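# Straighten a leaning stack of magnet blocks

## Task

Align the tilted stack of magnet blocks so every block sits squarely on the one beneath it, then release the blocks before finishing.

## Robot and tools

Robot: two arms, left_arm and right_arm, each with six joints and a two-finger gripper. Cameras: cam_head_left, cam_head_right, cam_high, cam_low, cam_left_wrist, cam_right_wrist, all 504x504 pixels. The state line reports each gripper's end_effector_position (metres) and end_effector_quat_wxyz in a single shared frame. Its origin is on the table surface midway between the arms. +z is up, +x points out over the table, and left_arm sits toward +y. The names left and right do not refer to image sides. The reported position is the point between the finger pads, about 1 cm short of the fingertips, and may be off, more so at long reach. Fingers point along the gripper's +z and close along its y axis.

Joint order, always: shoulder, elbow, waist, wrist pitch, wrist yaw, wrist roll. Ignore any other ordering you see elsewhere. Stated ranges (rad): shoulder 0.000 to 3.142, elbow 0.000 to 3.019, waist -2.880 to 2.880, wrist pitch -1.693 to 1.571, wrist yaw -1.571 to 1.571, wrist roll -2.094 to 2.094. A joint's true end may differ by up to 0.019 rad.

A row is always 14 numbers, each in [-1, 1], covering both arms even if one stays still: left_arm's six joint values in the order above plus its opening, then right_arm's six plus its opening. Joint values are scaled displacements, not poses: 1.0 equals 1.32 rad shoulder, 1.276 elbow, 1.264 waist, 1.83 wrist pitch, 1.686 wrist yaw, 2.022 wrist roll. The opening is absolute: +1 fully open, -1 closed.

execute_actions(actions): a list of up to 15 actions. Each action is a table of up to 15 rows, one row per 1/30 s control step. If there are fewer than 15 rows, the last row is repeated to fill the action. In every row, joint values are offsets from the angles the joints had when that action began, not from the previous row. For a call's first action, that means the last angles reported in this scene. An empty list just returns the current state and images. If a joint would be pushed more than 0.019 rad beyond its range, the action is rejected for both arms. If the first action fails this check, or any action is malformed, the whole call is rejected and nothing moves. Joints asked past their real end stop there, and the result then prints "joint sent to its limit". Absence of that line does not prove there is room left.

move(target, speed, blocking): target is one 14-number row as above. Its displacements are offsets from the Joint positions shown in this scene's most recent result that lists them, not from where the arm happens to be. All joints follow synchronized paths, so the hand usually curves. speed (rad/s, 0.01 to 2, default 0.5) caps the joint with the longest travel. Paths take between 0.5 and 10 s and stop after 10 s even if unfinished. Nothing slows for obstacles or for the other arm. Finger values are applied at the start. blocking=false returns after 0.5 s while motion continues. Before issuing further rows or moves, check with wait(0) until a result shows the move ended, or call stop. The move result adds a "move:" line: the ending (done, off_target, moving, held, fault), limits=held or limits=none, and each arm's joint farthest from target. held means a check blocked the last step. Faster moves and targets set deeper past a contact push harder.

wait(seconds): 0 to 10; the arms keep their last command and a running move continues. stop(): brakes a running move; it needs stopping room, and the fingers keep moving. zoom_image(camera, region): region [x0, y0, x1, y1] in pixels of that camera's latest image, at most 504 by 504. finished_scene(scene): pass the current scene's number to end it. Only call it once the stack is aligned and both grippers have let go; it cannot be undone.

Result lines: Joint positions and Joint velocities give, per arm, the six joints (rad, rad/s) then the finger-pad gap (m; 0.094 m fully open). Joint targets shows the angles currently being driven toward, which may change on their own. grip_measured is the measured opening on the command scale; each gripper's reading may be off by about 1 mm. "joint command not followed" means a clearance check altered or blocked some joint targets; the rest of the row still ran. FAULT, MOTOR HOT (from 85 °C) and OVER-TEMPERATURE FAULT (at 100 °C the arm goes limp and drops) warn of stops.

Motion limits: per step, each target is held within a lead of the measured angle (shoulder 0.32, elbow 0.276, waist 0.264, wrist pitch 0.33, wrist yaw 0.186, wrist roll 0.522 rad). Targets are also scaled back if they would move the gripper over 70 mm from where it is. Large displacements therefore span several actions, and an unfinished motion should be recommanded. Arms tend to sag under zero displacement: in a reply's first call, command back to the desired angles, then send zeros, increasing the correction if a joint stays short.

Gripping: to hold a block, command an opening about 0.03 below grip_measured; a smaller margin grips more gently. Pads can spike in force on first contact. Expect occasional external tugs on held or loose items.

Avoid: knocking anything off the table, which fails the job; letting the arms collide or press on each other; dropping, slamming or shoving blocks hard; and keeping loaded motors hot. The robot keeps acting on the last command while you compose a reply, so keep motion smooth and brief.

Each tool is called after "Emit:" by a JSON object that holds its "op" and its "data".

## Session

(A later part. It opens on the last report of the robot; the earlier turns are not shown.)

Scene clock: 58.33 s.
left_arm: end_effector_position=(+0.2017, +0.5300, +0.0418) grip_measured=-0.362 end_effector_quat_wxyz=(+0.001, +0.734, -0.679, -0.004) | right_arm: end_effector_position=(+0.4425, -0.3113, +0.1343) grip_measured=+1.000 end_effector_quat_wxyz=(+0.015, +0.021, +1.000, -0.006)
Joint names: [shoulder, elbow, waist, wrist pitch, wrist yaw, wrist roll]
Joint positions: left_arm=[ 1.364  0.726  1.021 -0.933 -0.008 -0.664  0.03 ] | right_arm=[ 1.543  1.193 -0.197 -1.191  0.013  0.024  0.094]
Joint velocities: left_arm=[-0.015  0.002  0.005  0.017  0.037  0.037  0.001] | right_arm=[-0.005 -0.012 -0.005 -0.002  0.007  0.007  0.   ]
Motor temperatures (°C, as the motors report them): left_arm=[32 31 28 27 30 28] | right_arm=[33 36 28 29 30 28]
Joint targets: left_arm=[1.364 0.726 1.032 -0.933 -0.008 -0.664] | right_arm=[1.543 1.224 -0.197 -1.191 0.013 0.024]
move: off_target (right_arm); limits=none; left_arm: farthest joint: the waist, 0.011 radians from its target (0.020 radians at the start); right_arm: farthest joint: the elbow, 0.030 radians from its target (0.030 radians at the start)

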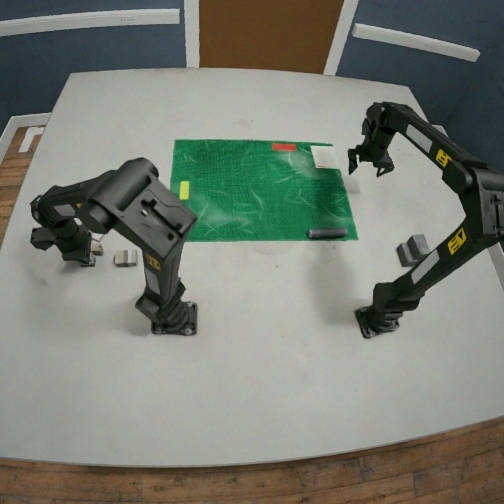

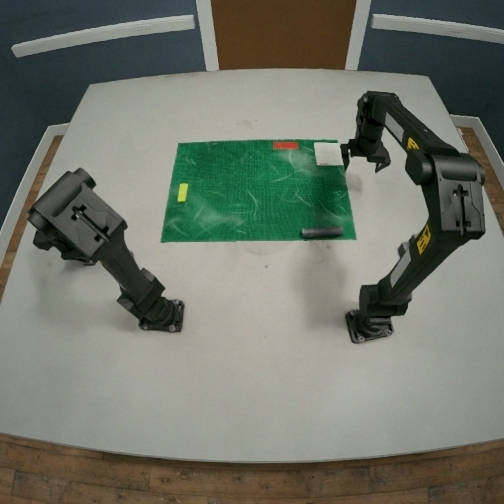

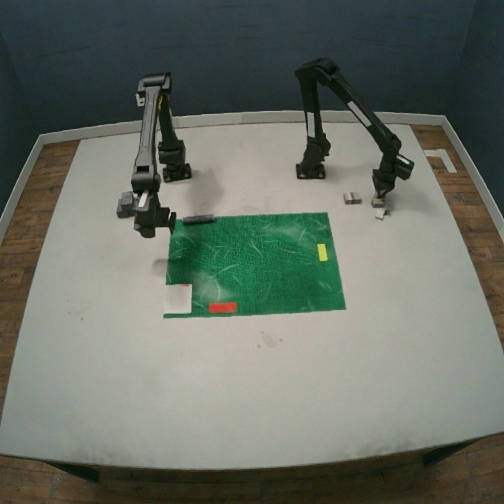

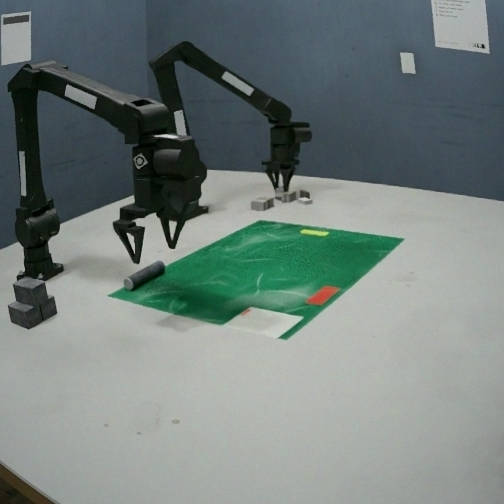

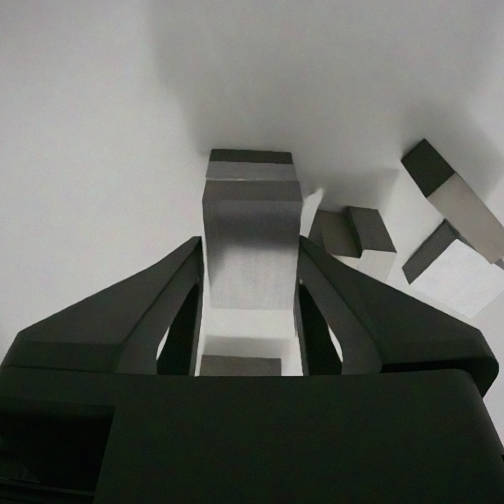

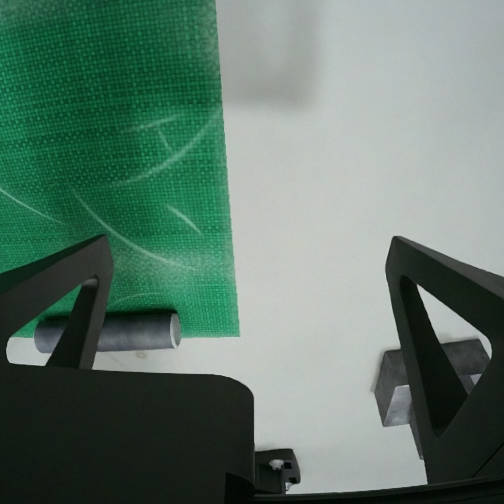

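Emit:
{"op": "move", "data": {"target": [-0.05,0.07,0.006,-0.065,0,0,-0.3,0,0.024,0,0,0,0,1], "speed": 0.3}}

Emit:
{"op": "move", "data": {"target": [0.085,0.08,-0.163,0.035,0,0.256,0.05,0,0.024,0,0,0,0,1]}}

Scene clock: 61.33 s.
left_arm: end_effector_position=(+0.2034, +0.5325, +0.0761) grip_measured=-0.302 end_effector_quat_wxyz=(-0.004, +0.734, -0.679, -0.005) | right_arm: end_effector_position=(+0.4425, -0.3113, +0.1343) grip_measured=+1.000 end_effector_quat_wxyz=(+0.015, +0.021, +1.000, -0.006)
Joint names: [shoulder, elbow, waist, wrist pitch, wrist yaw, wrist roll]
Joint positions: left_arm=[ 1.305  0.779  1.021 -1.036 -0.008 -0.664  0.033] | right_arm=[ 1.543  1.193 -0.197 -1.191  0.013  0.024  0.094]
Joint velocities: left_arm=[-0.005  0.002 -0.015 -0.012  0.125 -0.022  0.   ] | right_arm=[ 0.005  0.012 -0.015 -0.002 -0.022 -0.022  0.   ]
Motor temperatures (°C, as the motors report them): left_arm=[32 31 28 27 30 28] | right_arm=[33 36 28 29 30 28]
Joint targets: left_arm=[1.298 0.815 1.029 -1.052 -0.008 -0.664] | right_arm=[1.543 1.224 -0.197 -1.191 0.013 0.024]
move: off_target (left_arm, right_arm); limits=none; left_arm: farthest joint: the elbow, 0.036 radians from its target (0.089 radians at the start); right_arm: farthest joint: the elbow, 0.030 radians from its target (0.030 radians at the start)

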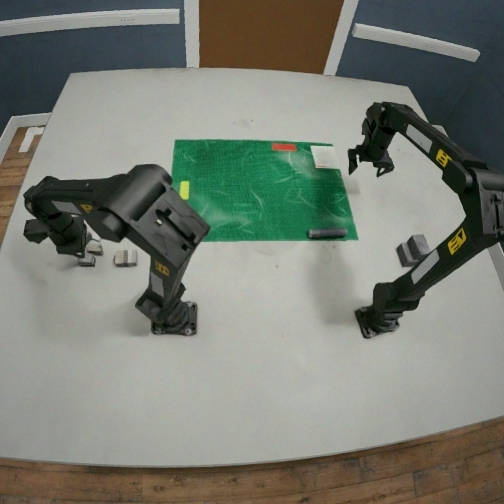

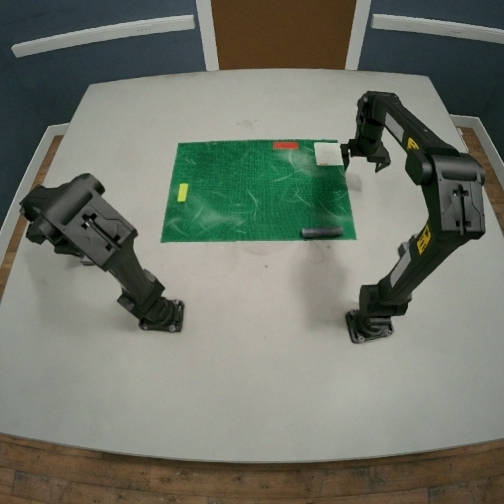

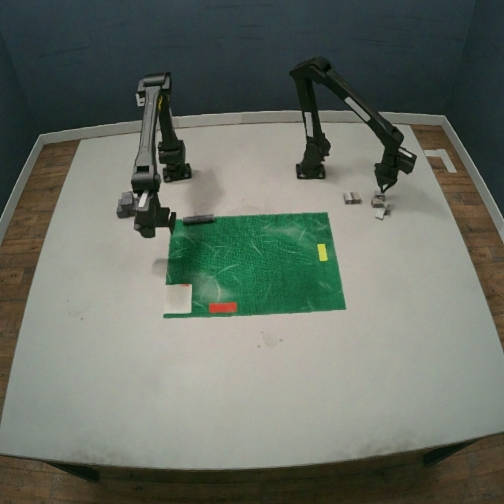

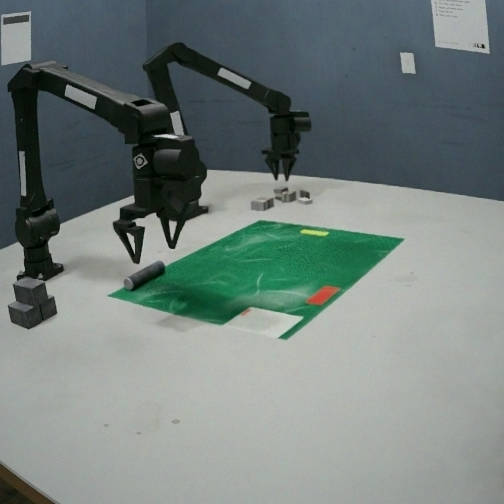

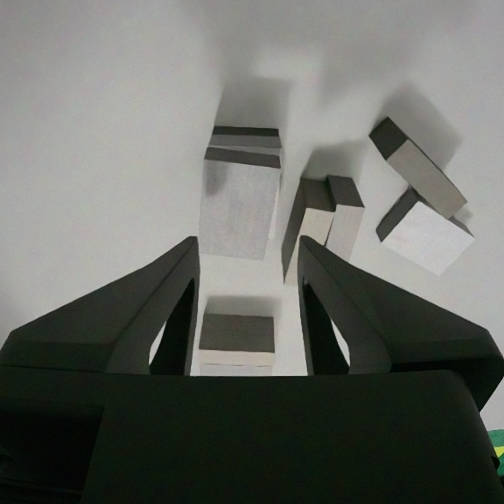

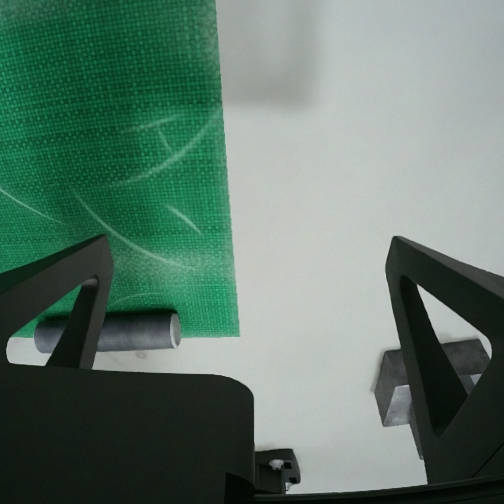

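Scene clock: 63.17 s.
left_arm: end_effector_position=(+0.2758, +0.5138, +0.0632) grip_measured=+0.048 end_effector_quat_wxyz=(+0.004, -0.455, +0.891, +0.006) | right_arm: end_effector_position=(+0.4425, -0.3113, +0.1343) grip_measured=+1.000 end_effector_quat_wxyz=(+0.015, +0.021, +1.000, -0.006)
Joint names: [shoulder, elbow, waist, wrist pitch, wrist yaw, wrist roll]
Joint positions: left_arm=[ 1.408  0.838  0.819 -0.989 -0.008 -0.161  0.049] | right_arm=[ 1.543  1.193 -0.197 -1.191  0.013  0.024  0.094]
Joint velocities: left_arm=[-0.005  0.012  0.005 -0.012  0.007 -0.037 -0.001] | right_arm=[-0.005 -0.017 -0.005 -0.007 -0.037  0.007  0.   ]
Motor temperatures (°C, as the motors report them): left_arm=[32 31 28 27 30 28] | right_arm=[33 36 28 29 30 28]
Joint targets: left_arm=[1.418 0.881 0.815 -0.972 -0.008 -0.146] | right_arm=[1.543 1.224 -0.197 -1.191 0.013 0.024]
move: off_target (left_arm, right_arm); limits=none; left_arm: farthest joint: the elbow, 0.043 radians from its target (0.102 radians at the start); right_arm: farthest joint: the elbow, 0.030 radians from its target (0.030 radians at the start)

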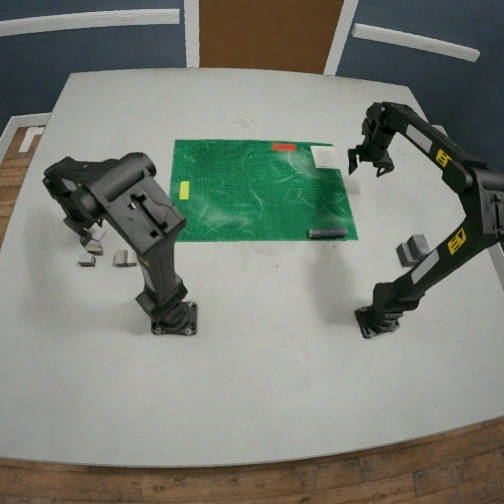

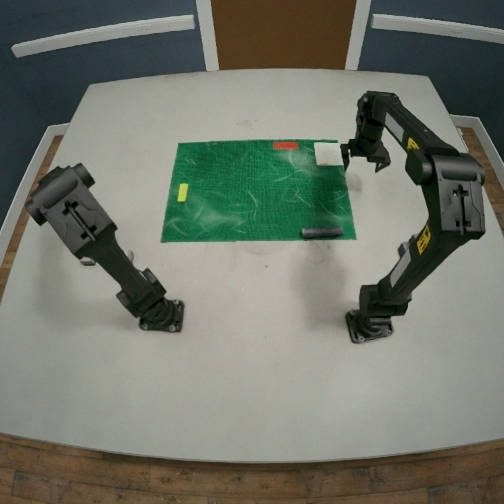

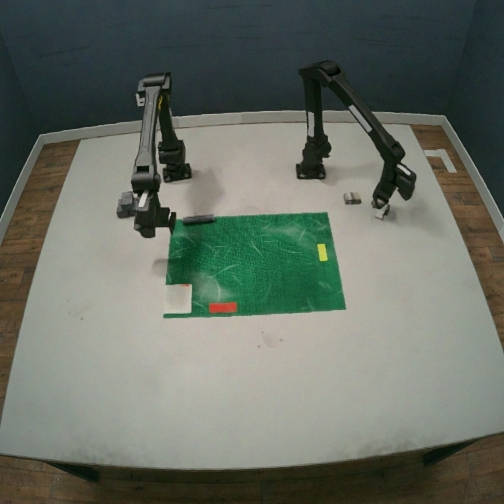

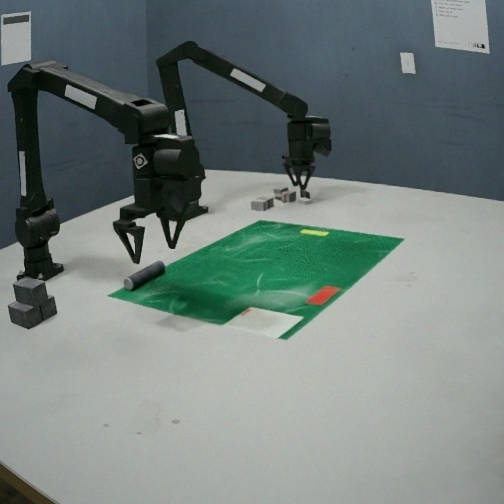

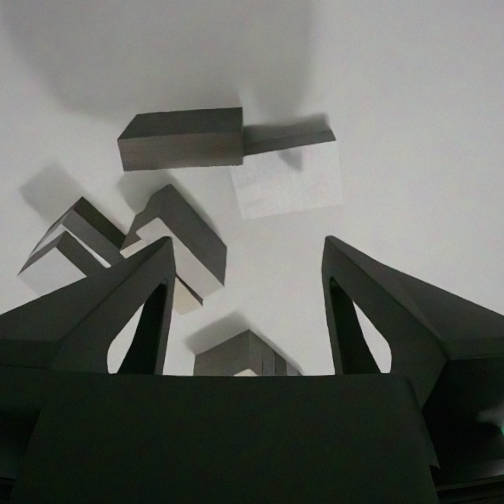

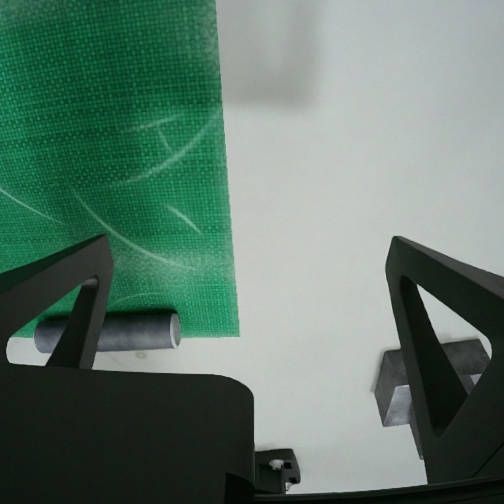

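Emit:
{"op": "move", "data": {"target": [0.044,-0.03,-0.037,0.051,0,-0.095,0.05,0,0.024,0,0,0,0,1], "speed": 0.25}}

Scene clock: 65.57 s.
left_arm: end_effector_position=(+0.2827, +0.5016, +0.0354) grip_measured=+0.048 end_effector_quat_wxyz=(-0.001, -0.515, +0.857, +0.004) | right_arm: end_effector_position=(+0.4425, -0.3113, +0.1343) grip_measured=+1.000 end_effector_quat_wxyz=(+0.015, +0.021, +1.000, -0.006)
Joint names: [shoulder, elbow, waist, wrist pitch, wrist yaw, wrist roll]
Joint positions: left_arm=[ 1.456  0.799  0.78  -0.914 -0.008 -0.338  0.049] | right_arm=[ 1.543  1.193 -0.197 -1.191  0.013  0.024  0.094]
Joint velocities: left_arm=[-0.005  0.002 -0.024 -0.007  0.007 -0.037  0.   ] | right_arm=[ 0.005 -0.002 -0.005 -0.007  0.007  0.095  0.   ]
Motor temperatures (°C, as the motors report them): left_arm=[32 31 28 27 30 28] | right_arm=[33 36 28 29 30 28]
Joint targets: left_arm=[1.466 0.800 0.772 -0.896 -0.008 -0.352] | right_arm=[1.543 1.224 -0.197 -1.191 0.013 0.024]
move: off_target (right_arm); limits=none; left_arm: farthest joint: the wrist pitch, 0.018 radians from its target (0.093 radians at the start); right_arm: farthest joint: the elbow, 0.030 radians from its target (0.030 radians at the start)

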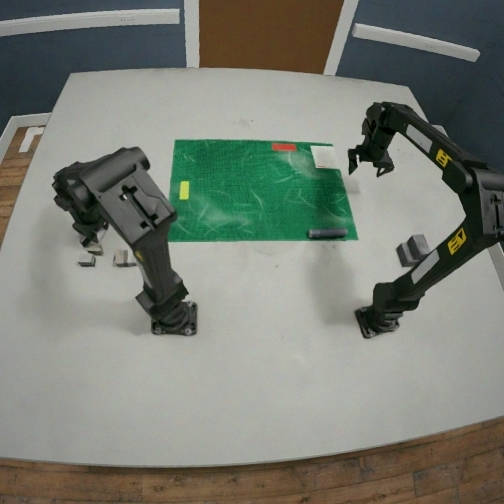

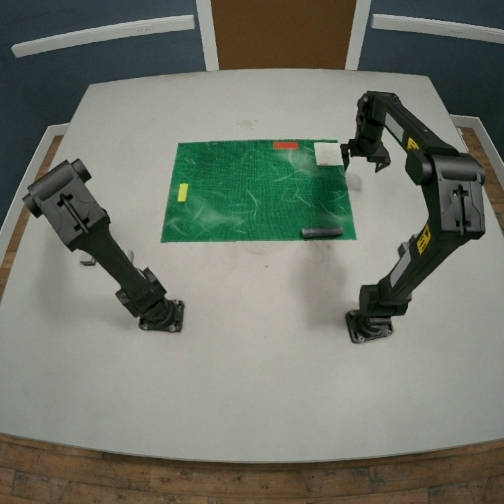

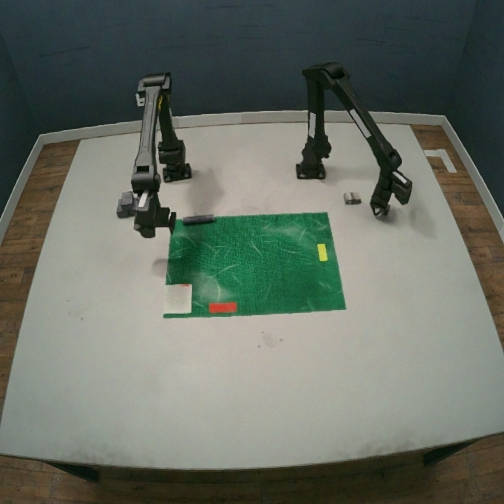

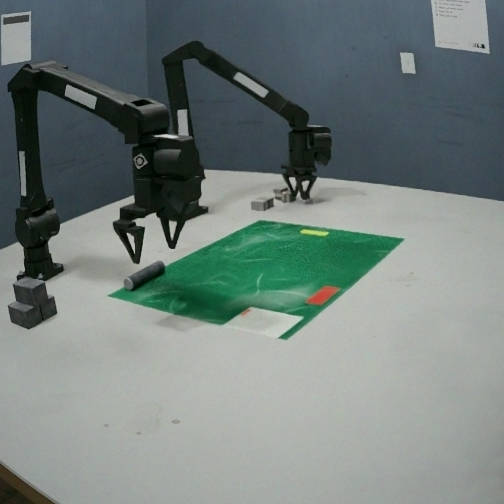

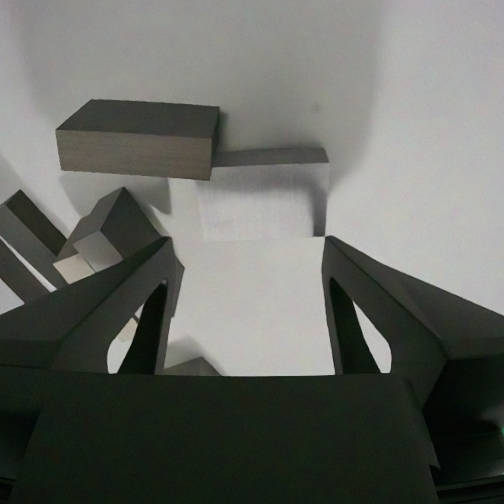

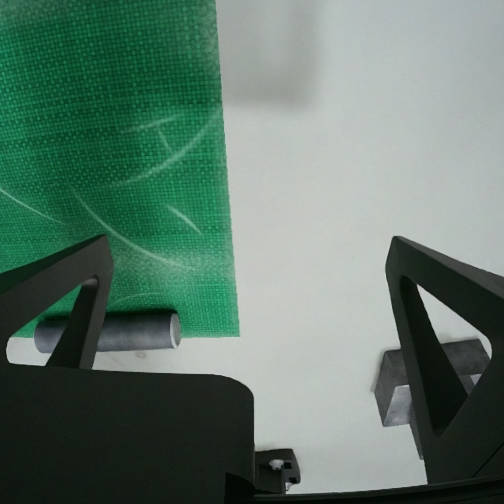

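Emit:
{"op": "move", "data": {"target": [0.041,0.003,-0.013,0.034,0,-0.015,0.1,0,0.024,0,0,0,0,1], "speed": 0.1}}

Scene clock: 67.73 s.
left_arm: end_effector_position=(+0.2893, +0.5038, +0.0206) grip_measured=+0.098 end_effector_quat_wxyz=(-0.001, -0.519, +0.855, +0.004) | right_arm: end_effector_position=(+0.4425, -0.3113, +0.1343) grip_measured=+1.000 end_effector_quat_wxyz=(+0.015, +0.021, +1.000, -0.006)
Joint names: [shoulder, elbow, waist, wrist pitch, wrist yaw, wrist roll]
Joint positions: left_arm=[ 1.501  0.799  0.772 -0.87  -0.008 -0.354  0.052] | right_arm=[ 1.543  1.193 -0.197 -1.191  0.013  0.024  0.094]
Joint velocities: left_arm=[-0.015  0.002 -0.005  0.007  0.037 -0.022  0.   ] | right_arm=[-0.005  0.002 -0.005 -0.012 -0.007 -0.022  0.   ]
Motor temperatures (°C, as the motors report them): left_arm=[32 31 28 27 30 28] | right_arm=[33 36 28 29 30 28]
Joint targets: left_arm=[1.511 0.803 0.763 -0.852 -0.008 -0.368] | right_arm=[1.543 1.224 -0.197 -1.191 0.013 0.024]
move: off_target (right_arm); limits=none; left_arm: farthest joint: the wrist pitch, 0.018 radians from its target (0.062 radians at the start); right_arm: farthest joint: the elbow, 0.030 radians from its target (0.030 radians at the start)

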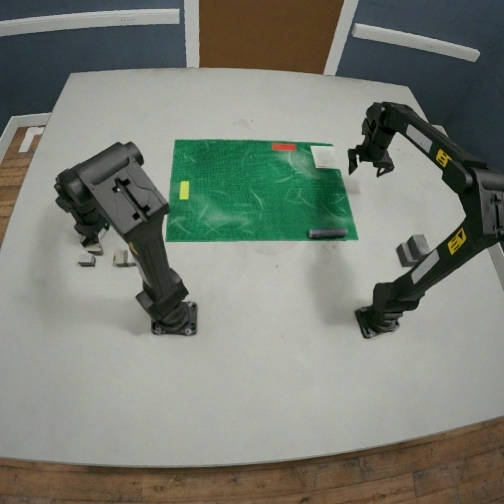

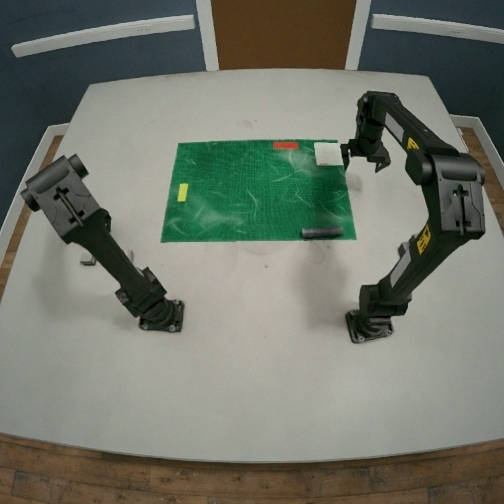

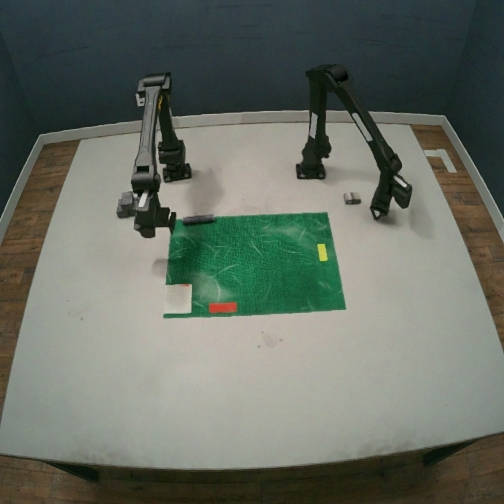

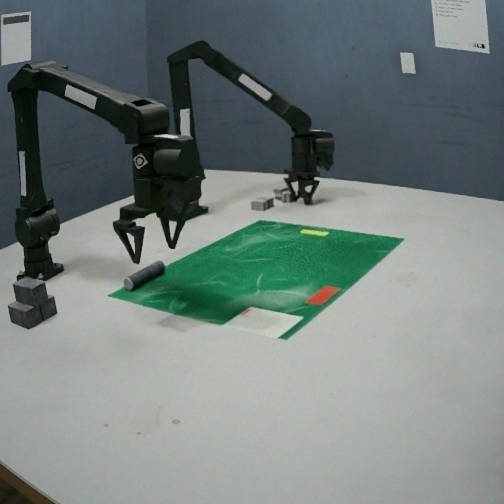

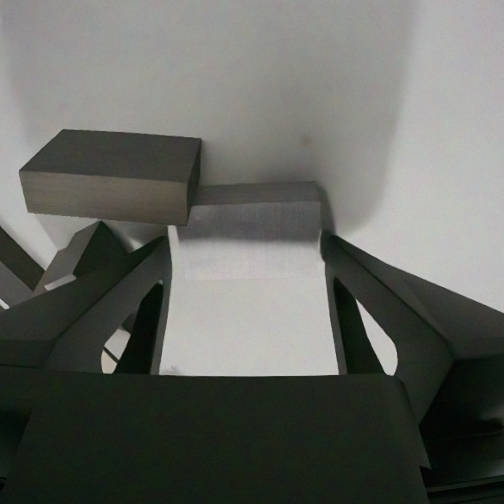

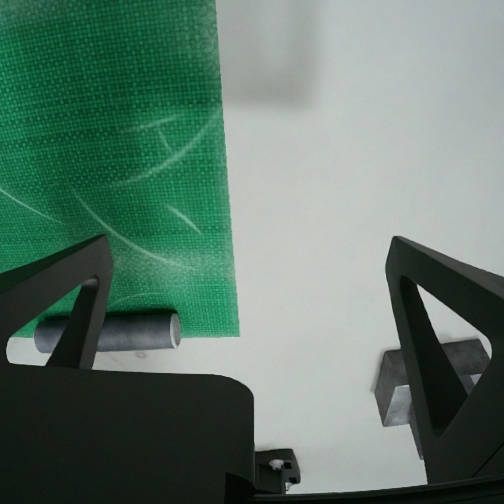

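Emit:
{"op": "move", "data": {"target": [0,0.003,0,0.009,0,0,-0.25,0,0.024,0,0,0,0,1]}}

Emit:
{"op": "move", "data": {"target": [-0.105,0.1,0,-0.13,0,0,-0.25,0,0.024,0,0,0,0,1], "speed": 0.3}}

Scene clock: 69.87 s.
left_arm: end_effector_position=(+0.2893, +0.5038, +0.0206) grip_measured=-0.158 end_effector_quat_wxyz=(-0.001, -0.519, +0.855, +0.004) | right_arm: end_effector_position=(+0.4425, -0.3113, +0.1343) grip_measured=+1.000 end_effector_quat_wxyz=(+0.015, +0.021, +1.000, -0.006)
Joint names: [shoulder, elbow, waist, wrist pitch, wrist yaw, wrist roll]
Joint positions: left_arm=[ 1.501  0.799  0.772 -0.87  -0.008 -0.354  0.04 ] | right_arm=[ 1.543  1.193 -0.197 -1.191  0.013  0.024  0.094]
Joint velocities: left_arm=[-0.005  0.002  0.005  0.002 -0.007  0.037  0.001] | right_arm=[ 0.005  0.012  0.005  0.002 -0.066 -0.081  0.   ]
Motor temperatures (°C, as the motors report them): left_arm=[32 31 28 27 30 28] | right_arm=[33 36 28 29 30 28]
Joint targets: left_arm=[1.501 0.803 0.772 -0.853 -0.008 -0.354] | right_arm=[1.543 1.224 -0.197 -1.191 0.013 0.024]
move: off_target (right_arm); limits=none; left_arm: farthest joint: the wrist pitch, 0.016 radians from its target (0.016 radians at the start); right_arm: farthest joint: the elbow, 0.030 radians from its target (0.030 radians at the start)

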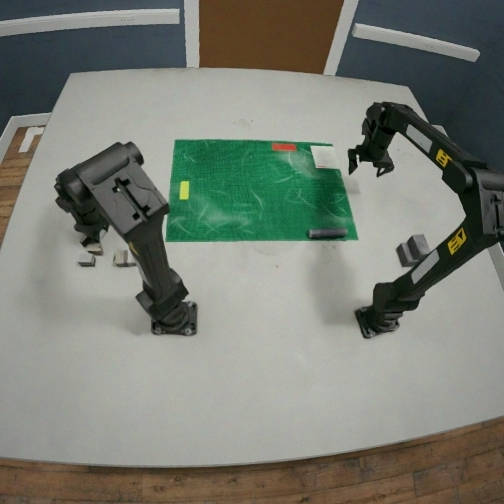

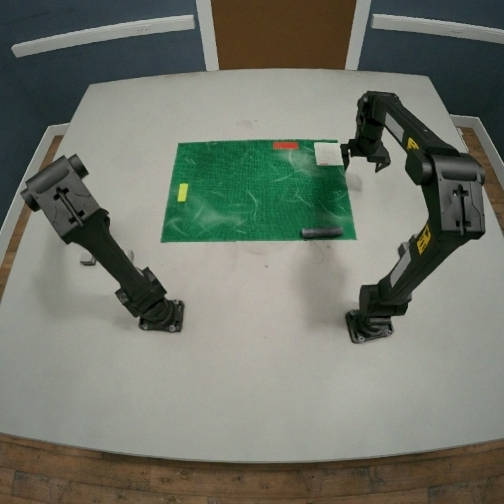

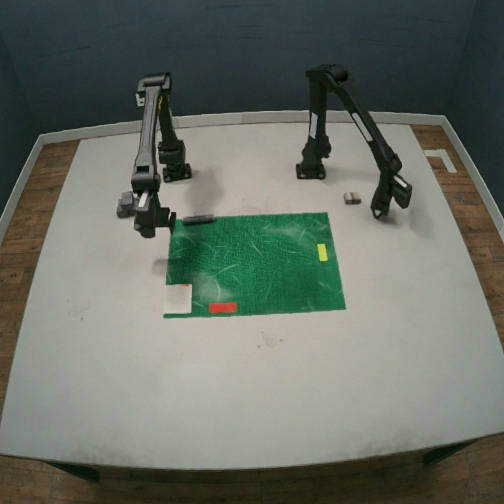

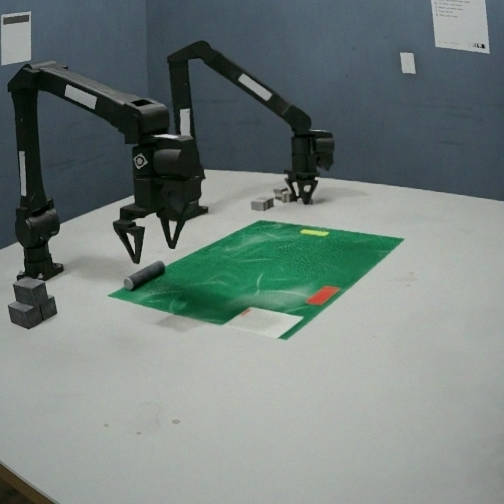

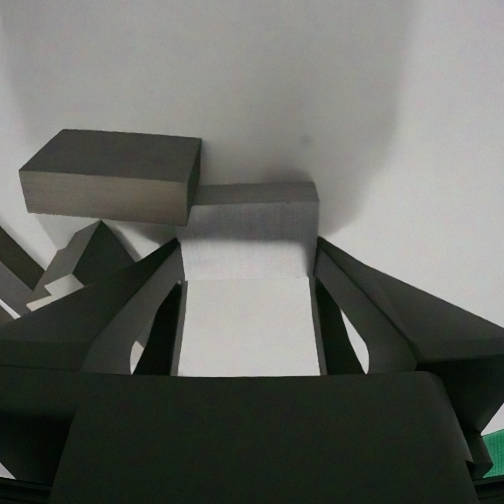

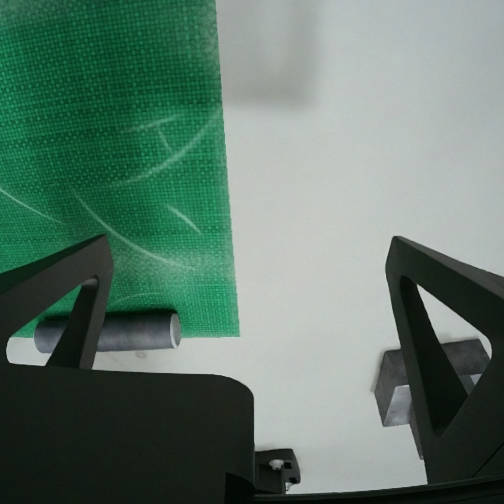

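Scene clock: 71.10 s.
left_arm: end_effector_position=(+0.2841, +0.4991, +0.0881) grip_measured=-0.158 end_effector_quat_wxyz=(-0.008, -0.519, +0.855, +0.002) | right_arm: end_effector_position=(+0.4425, -0.3113, +0.1343) grip_measured=+1.000 end_effector_quat_wxyz=(+0.015, +0.021, +1.000, -0.006)
Joint names: [shoulder, elbow, waist, wrist pitch, wrist yaw, wrist roll]
Joint positions: left_arm=[ 1.376  0.882  0.772 -1.091 -0.008 -0.354  0.04 ] | right_arm=[ 1.543  1.193 -0.197 -1.191  0.013  0.024  0.094]
Joint velocities: left_arm=[-0.005 -0.012 -0.005 -0.017 -0.081  0.022  0.001] | right_arm=[-0.005 -0.007 -0.005  0.017 -0.022 -0.051  0.   ]
Motor temperatures (°C, as the motors report them): left_arm=[32 31 28 27 30 28] | right_arm=[33 36 28 29 30 28]
Joint targets: left_arm=[1.362 0.927 0.772 -1.108 -0.008 -0.354] | right_arm=[1.543 1.224 -0.197 -1.191 0.013 0.024]
move: off_target (left_arm, right_arm); limits=none; left_arm: farthest joint: the elbow, 0.045 radians from its target (0.127 radians at the start); right_arm: farthest joint: the elbow, 0.030 radians from its target (0.030 radians at the start)

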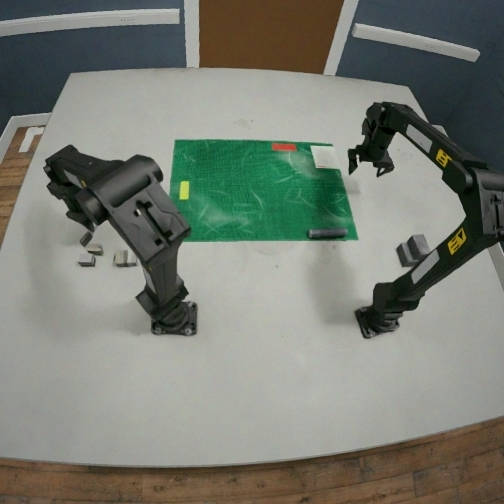

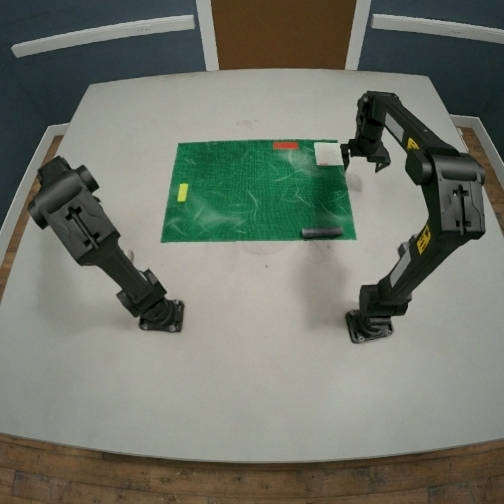

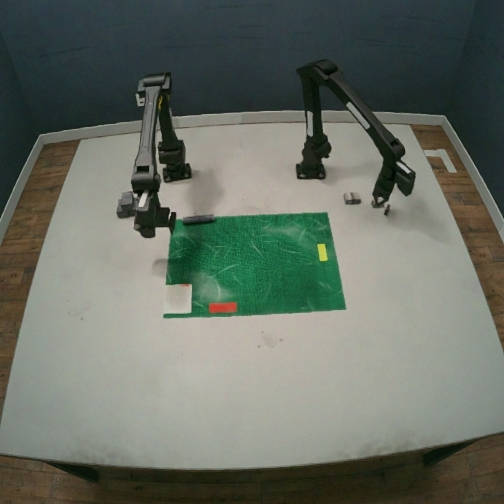

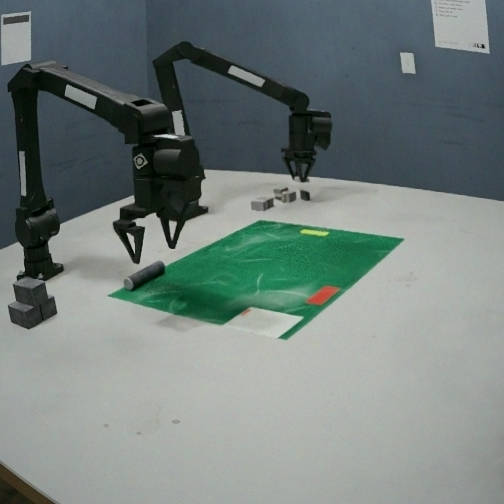

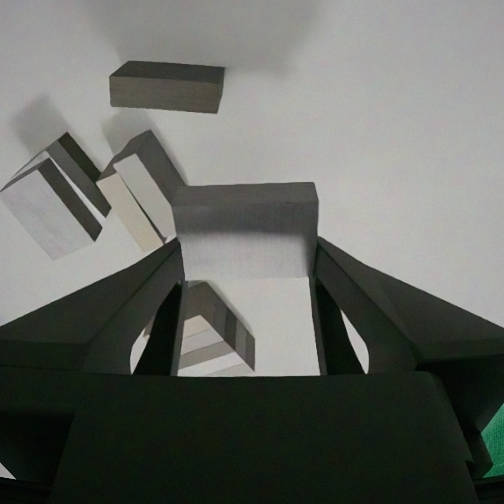

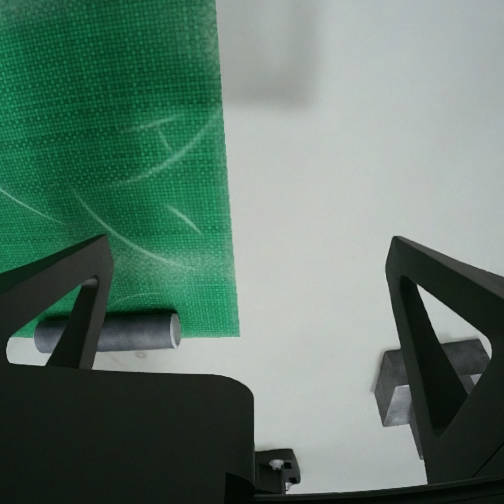

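Emit:
{"op": "move", "data": {"target": [-0.05,-0.103,0.207,0.059,0,0.652,-0.25,0,0.024,0,0,0,0,1], "speed": 0.9}}

Emit:
{"op": "zoom_image", "data": {"camera": "cam_low", "region": [260, 160, 320, 210]}}

Scene clock: 75.30 s.
left_arm: end_effector_position=(+0.1975, +0.5275, +0.0580) grip_measured=-0.158 end_effector_quat_wxyz=(-0.007, -0.021, +1.000, -0.004) | right_arm: end_effector_position=(+0.4415, -0.3112, +0.1333) grip_measured=+1.000 end_effector_quat_wxyz=(+0.013, +0.021, +1.000, -0.006)
Joint names: [shoulder, elbow, waist, wrist pitch, wrist yaw, wrist roll]
Joint positions: left_arm=[ 1.331  0.747  1.028 -1.001 -0.008  0.95   0.04 ] | right_arm=[ 1.543  1.191 -0.197 -1.191  0.013  0.024  0.094]
Joint velocities: left_arm=[-0.005  0.002 -0.005  0.012 -0.037 -0.051 -0.001] | right_arm=[-0.015 -0.012  0.015  0.002 -0.007 -0.081  0.   ]
Motor temperatures (°C, as the motors report them): left_arm=[32 31 28 27 30 28] | right_arm=[33 36 28 29 30 28]
Joint targets: left_arm=[1.310 0.750 1.034 -0.983 -0.008 0.964] | right_arm=[1.543 1.224 -0.197 -1.191 0.013 0.024]
move: off_target (left_arm, right_arm); limits=none; left_arm: farthest joint: the shoulder, 0.021 radians from its target (0.066 radians at the start); right_arm: farthest joint: the elbow, 0.033 radians from its target (0.030 radians at the start)

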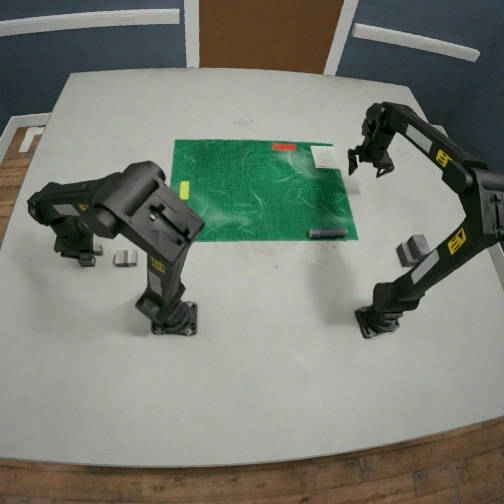

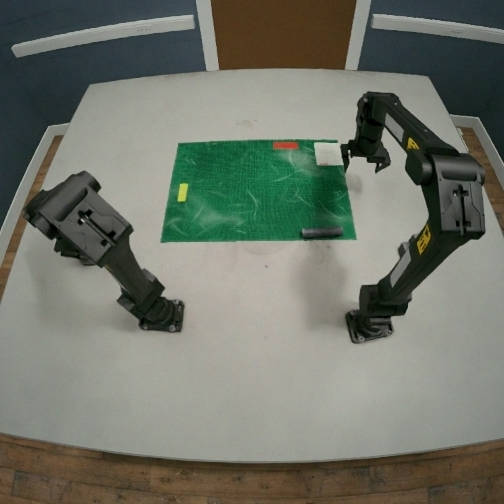

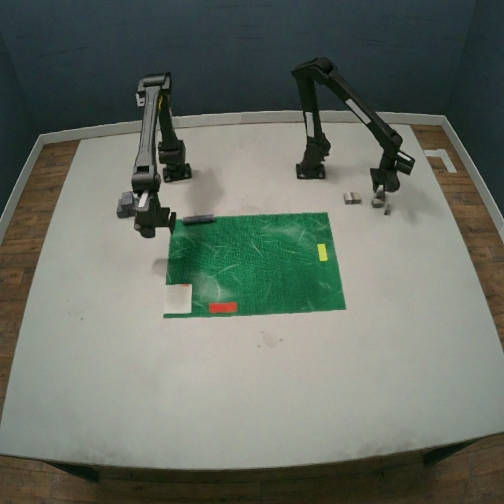

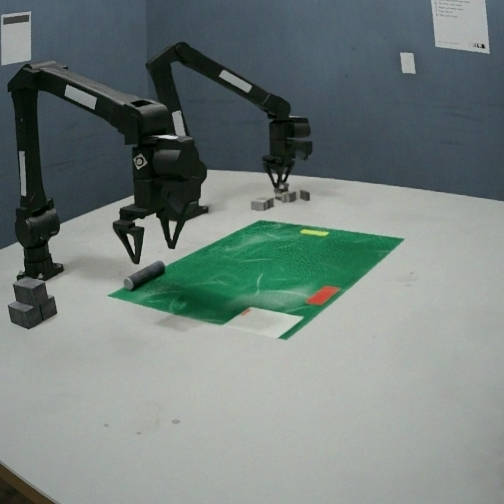

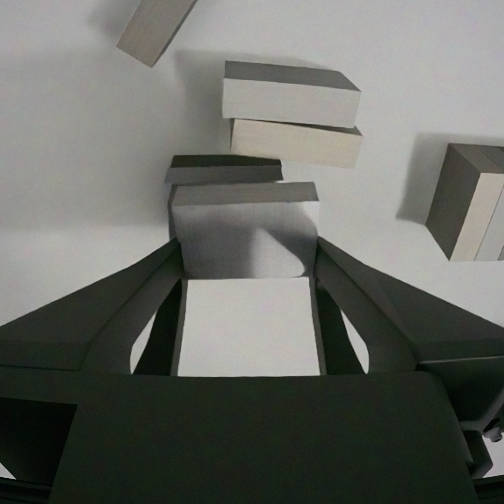

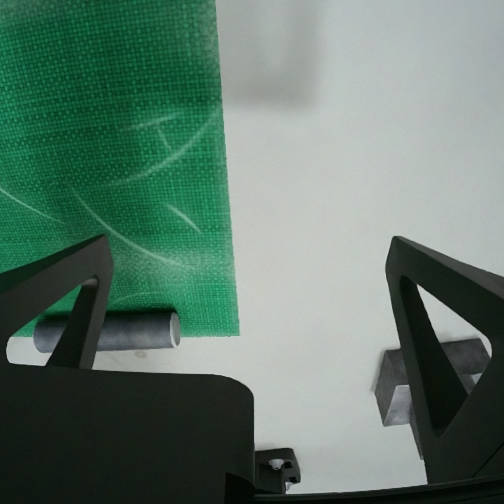

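Region (260, 160, 320, 210) of cam_low's 504x504 image, scaled by 8.400, with more detail than that image has.

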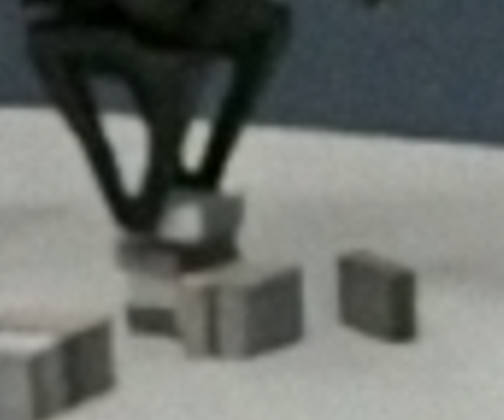

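Emit:
{"op": "move", "data": {"target": [0.021,0.003,0.015,0.026,0,0.007,-0.25,0,0.026,0,0,0,0,1], "speed": 0.05}}

Emit:
{"op": "zoom_image", "data": {"camera": "cam_low", "region": [260, 160, 320, 210]}}

Scene clock: 78.07 s.
left_arm: end_effector_position=(+0.1984, +0.5329, +0.0556) grip_measured=-0.158 end_effector_quat_wxyz=(-0.003, -0.025, +1.000, +0.002) | right_arm: end_effector_position=(+0.4415, -0.3112, +0.1333) grip_measured=+1.000 end_effector_quat_wxyz=(+0.013, +0.021, +1.000, -0.006)
Joint names: [shoulder, elbow, waist, wrist pitch, wrist yaw, wrist roll]
Joint positions: left_arm=[ 1.339  0.747  1.035 -0.978 -0.008  0.95   0.04 ] | right_arm=[ 1.543  1.191 -0.197 -1.191  0.013  0.024  0.094]
Joint velocities: left_arm=[ 0.005 -0.007 -0.015 -0.002 -0.022 -0.007 -0.   ] | right_arm=[ 0.005  0.002 -0.015  0.012  0.007 -0.007  0.   ]
Motor temperatures (°C, as the motors report them): left_arm=[32 31 28 27 30 28] | right_arm=[33 36 28 29 30 28]
Joint targets: left_arm=[1.359 0.751 1.047 -0.953 -0.008 0.964] | right_arm=[1.543 1.224 -0.197 -1.191 0.013 0.024]
move: off_target (left_arm, right_arm); limits=none; left_arm: farthest joint: the wrist pitch, 0.025 radians from its target (0.047 radians at the start); right_arm: farthest joint: the elbow, 0.033 radians from its target (0.033 radians at the start)

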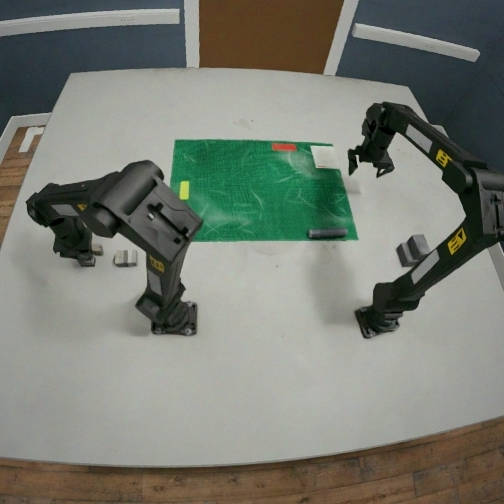

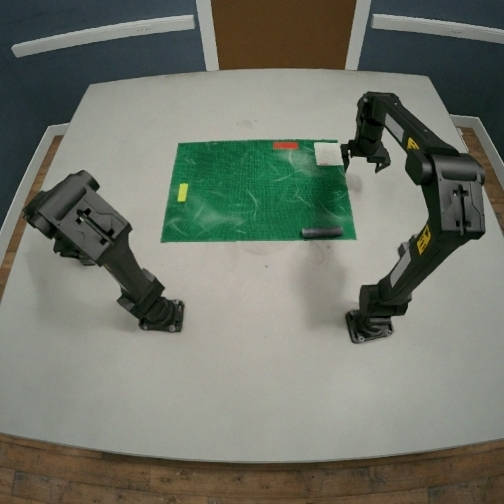

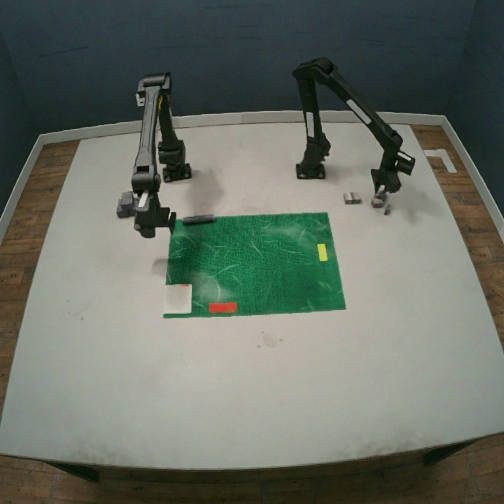

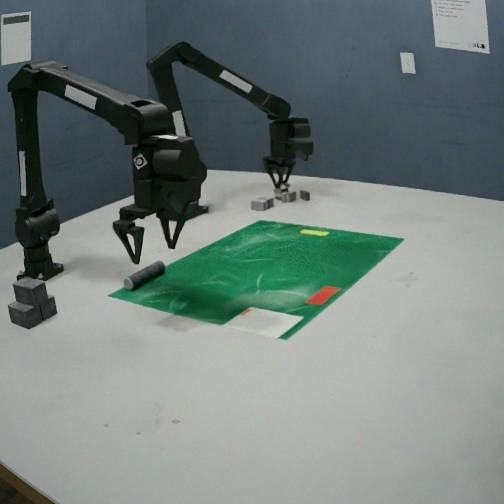

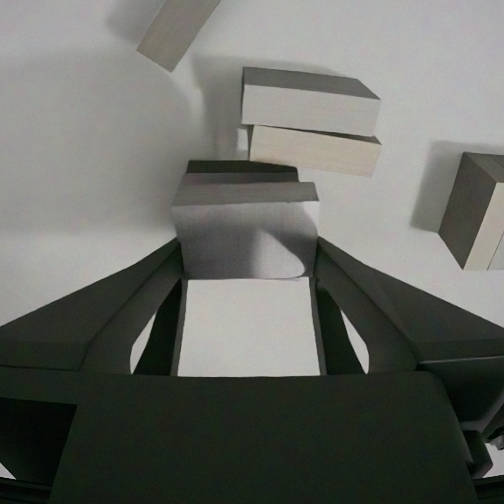

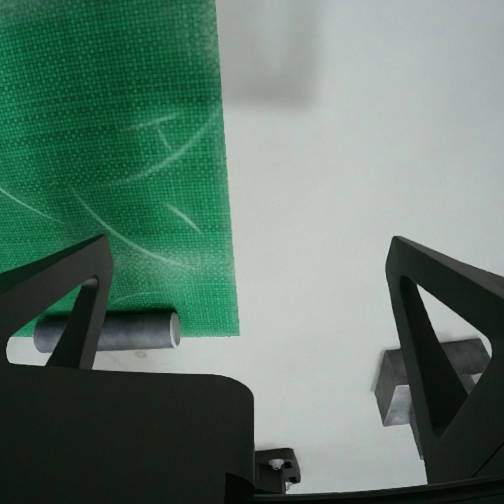

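Region (260, 160, 320, 210) of cam_low's 504x504 image, scaled by 8.400, with more detail than that image has.

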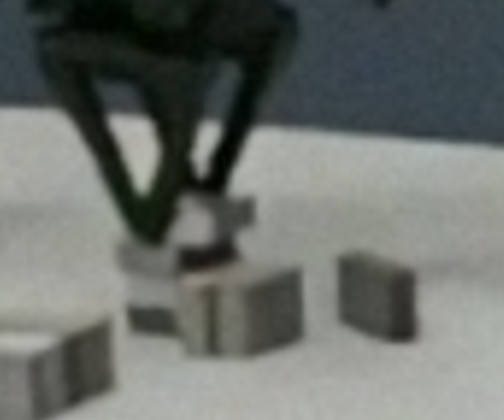

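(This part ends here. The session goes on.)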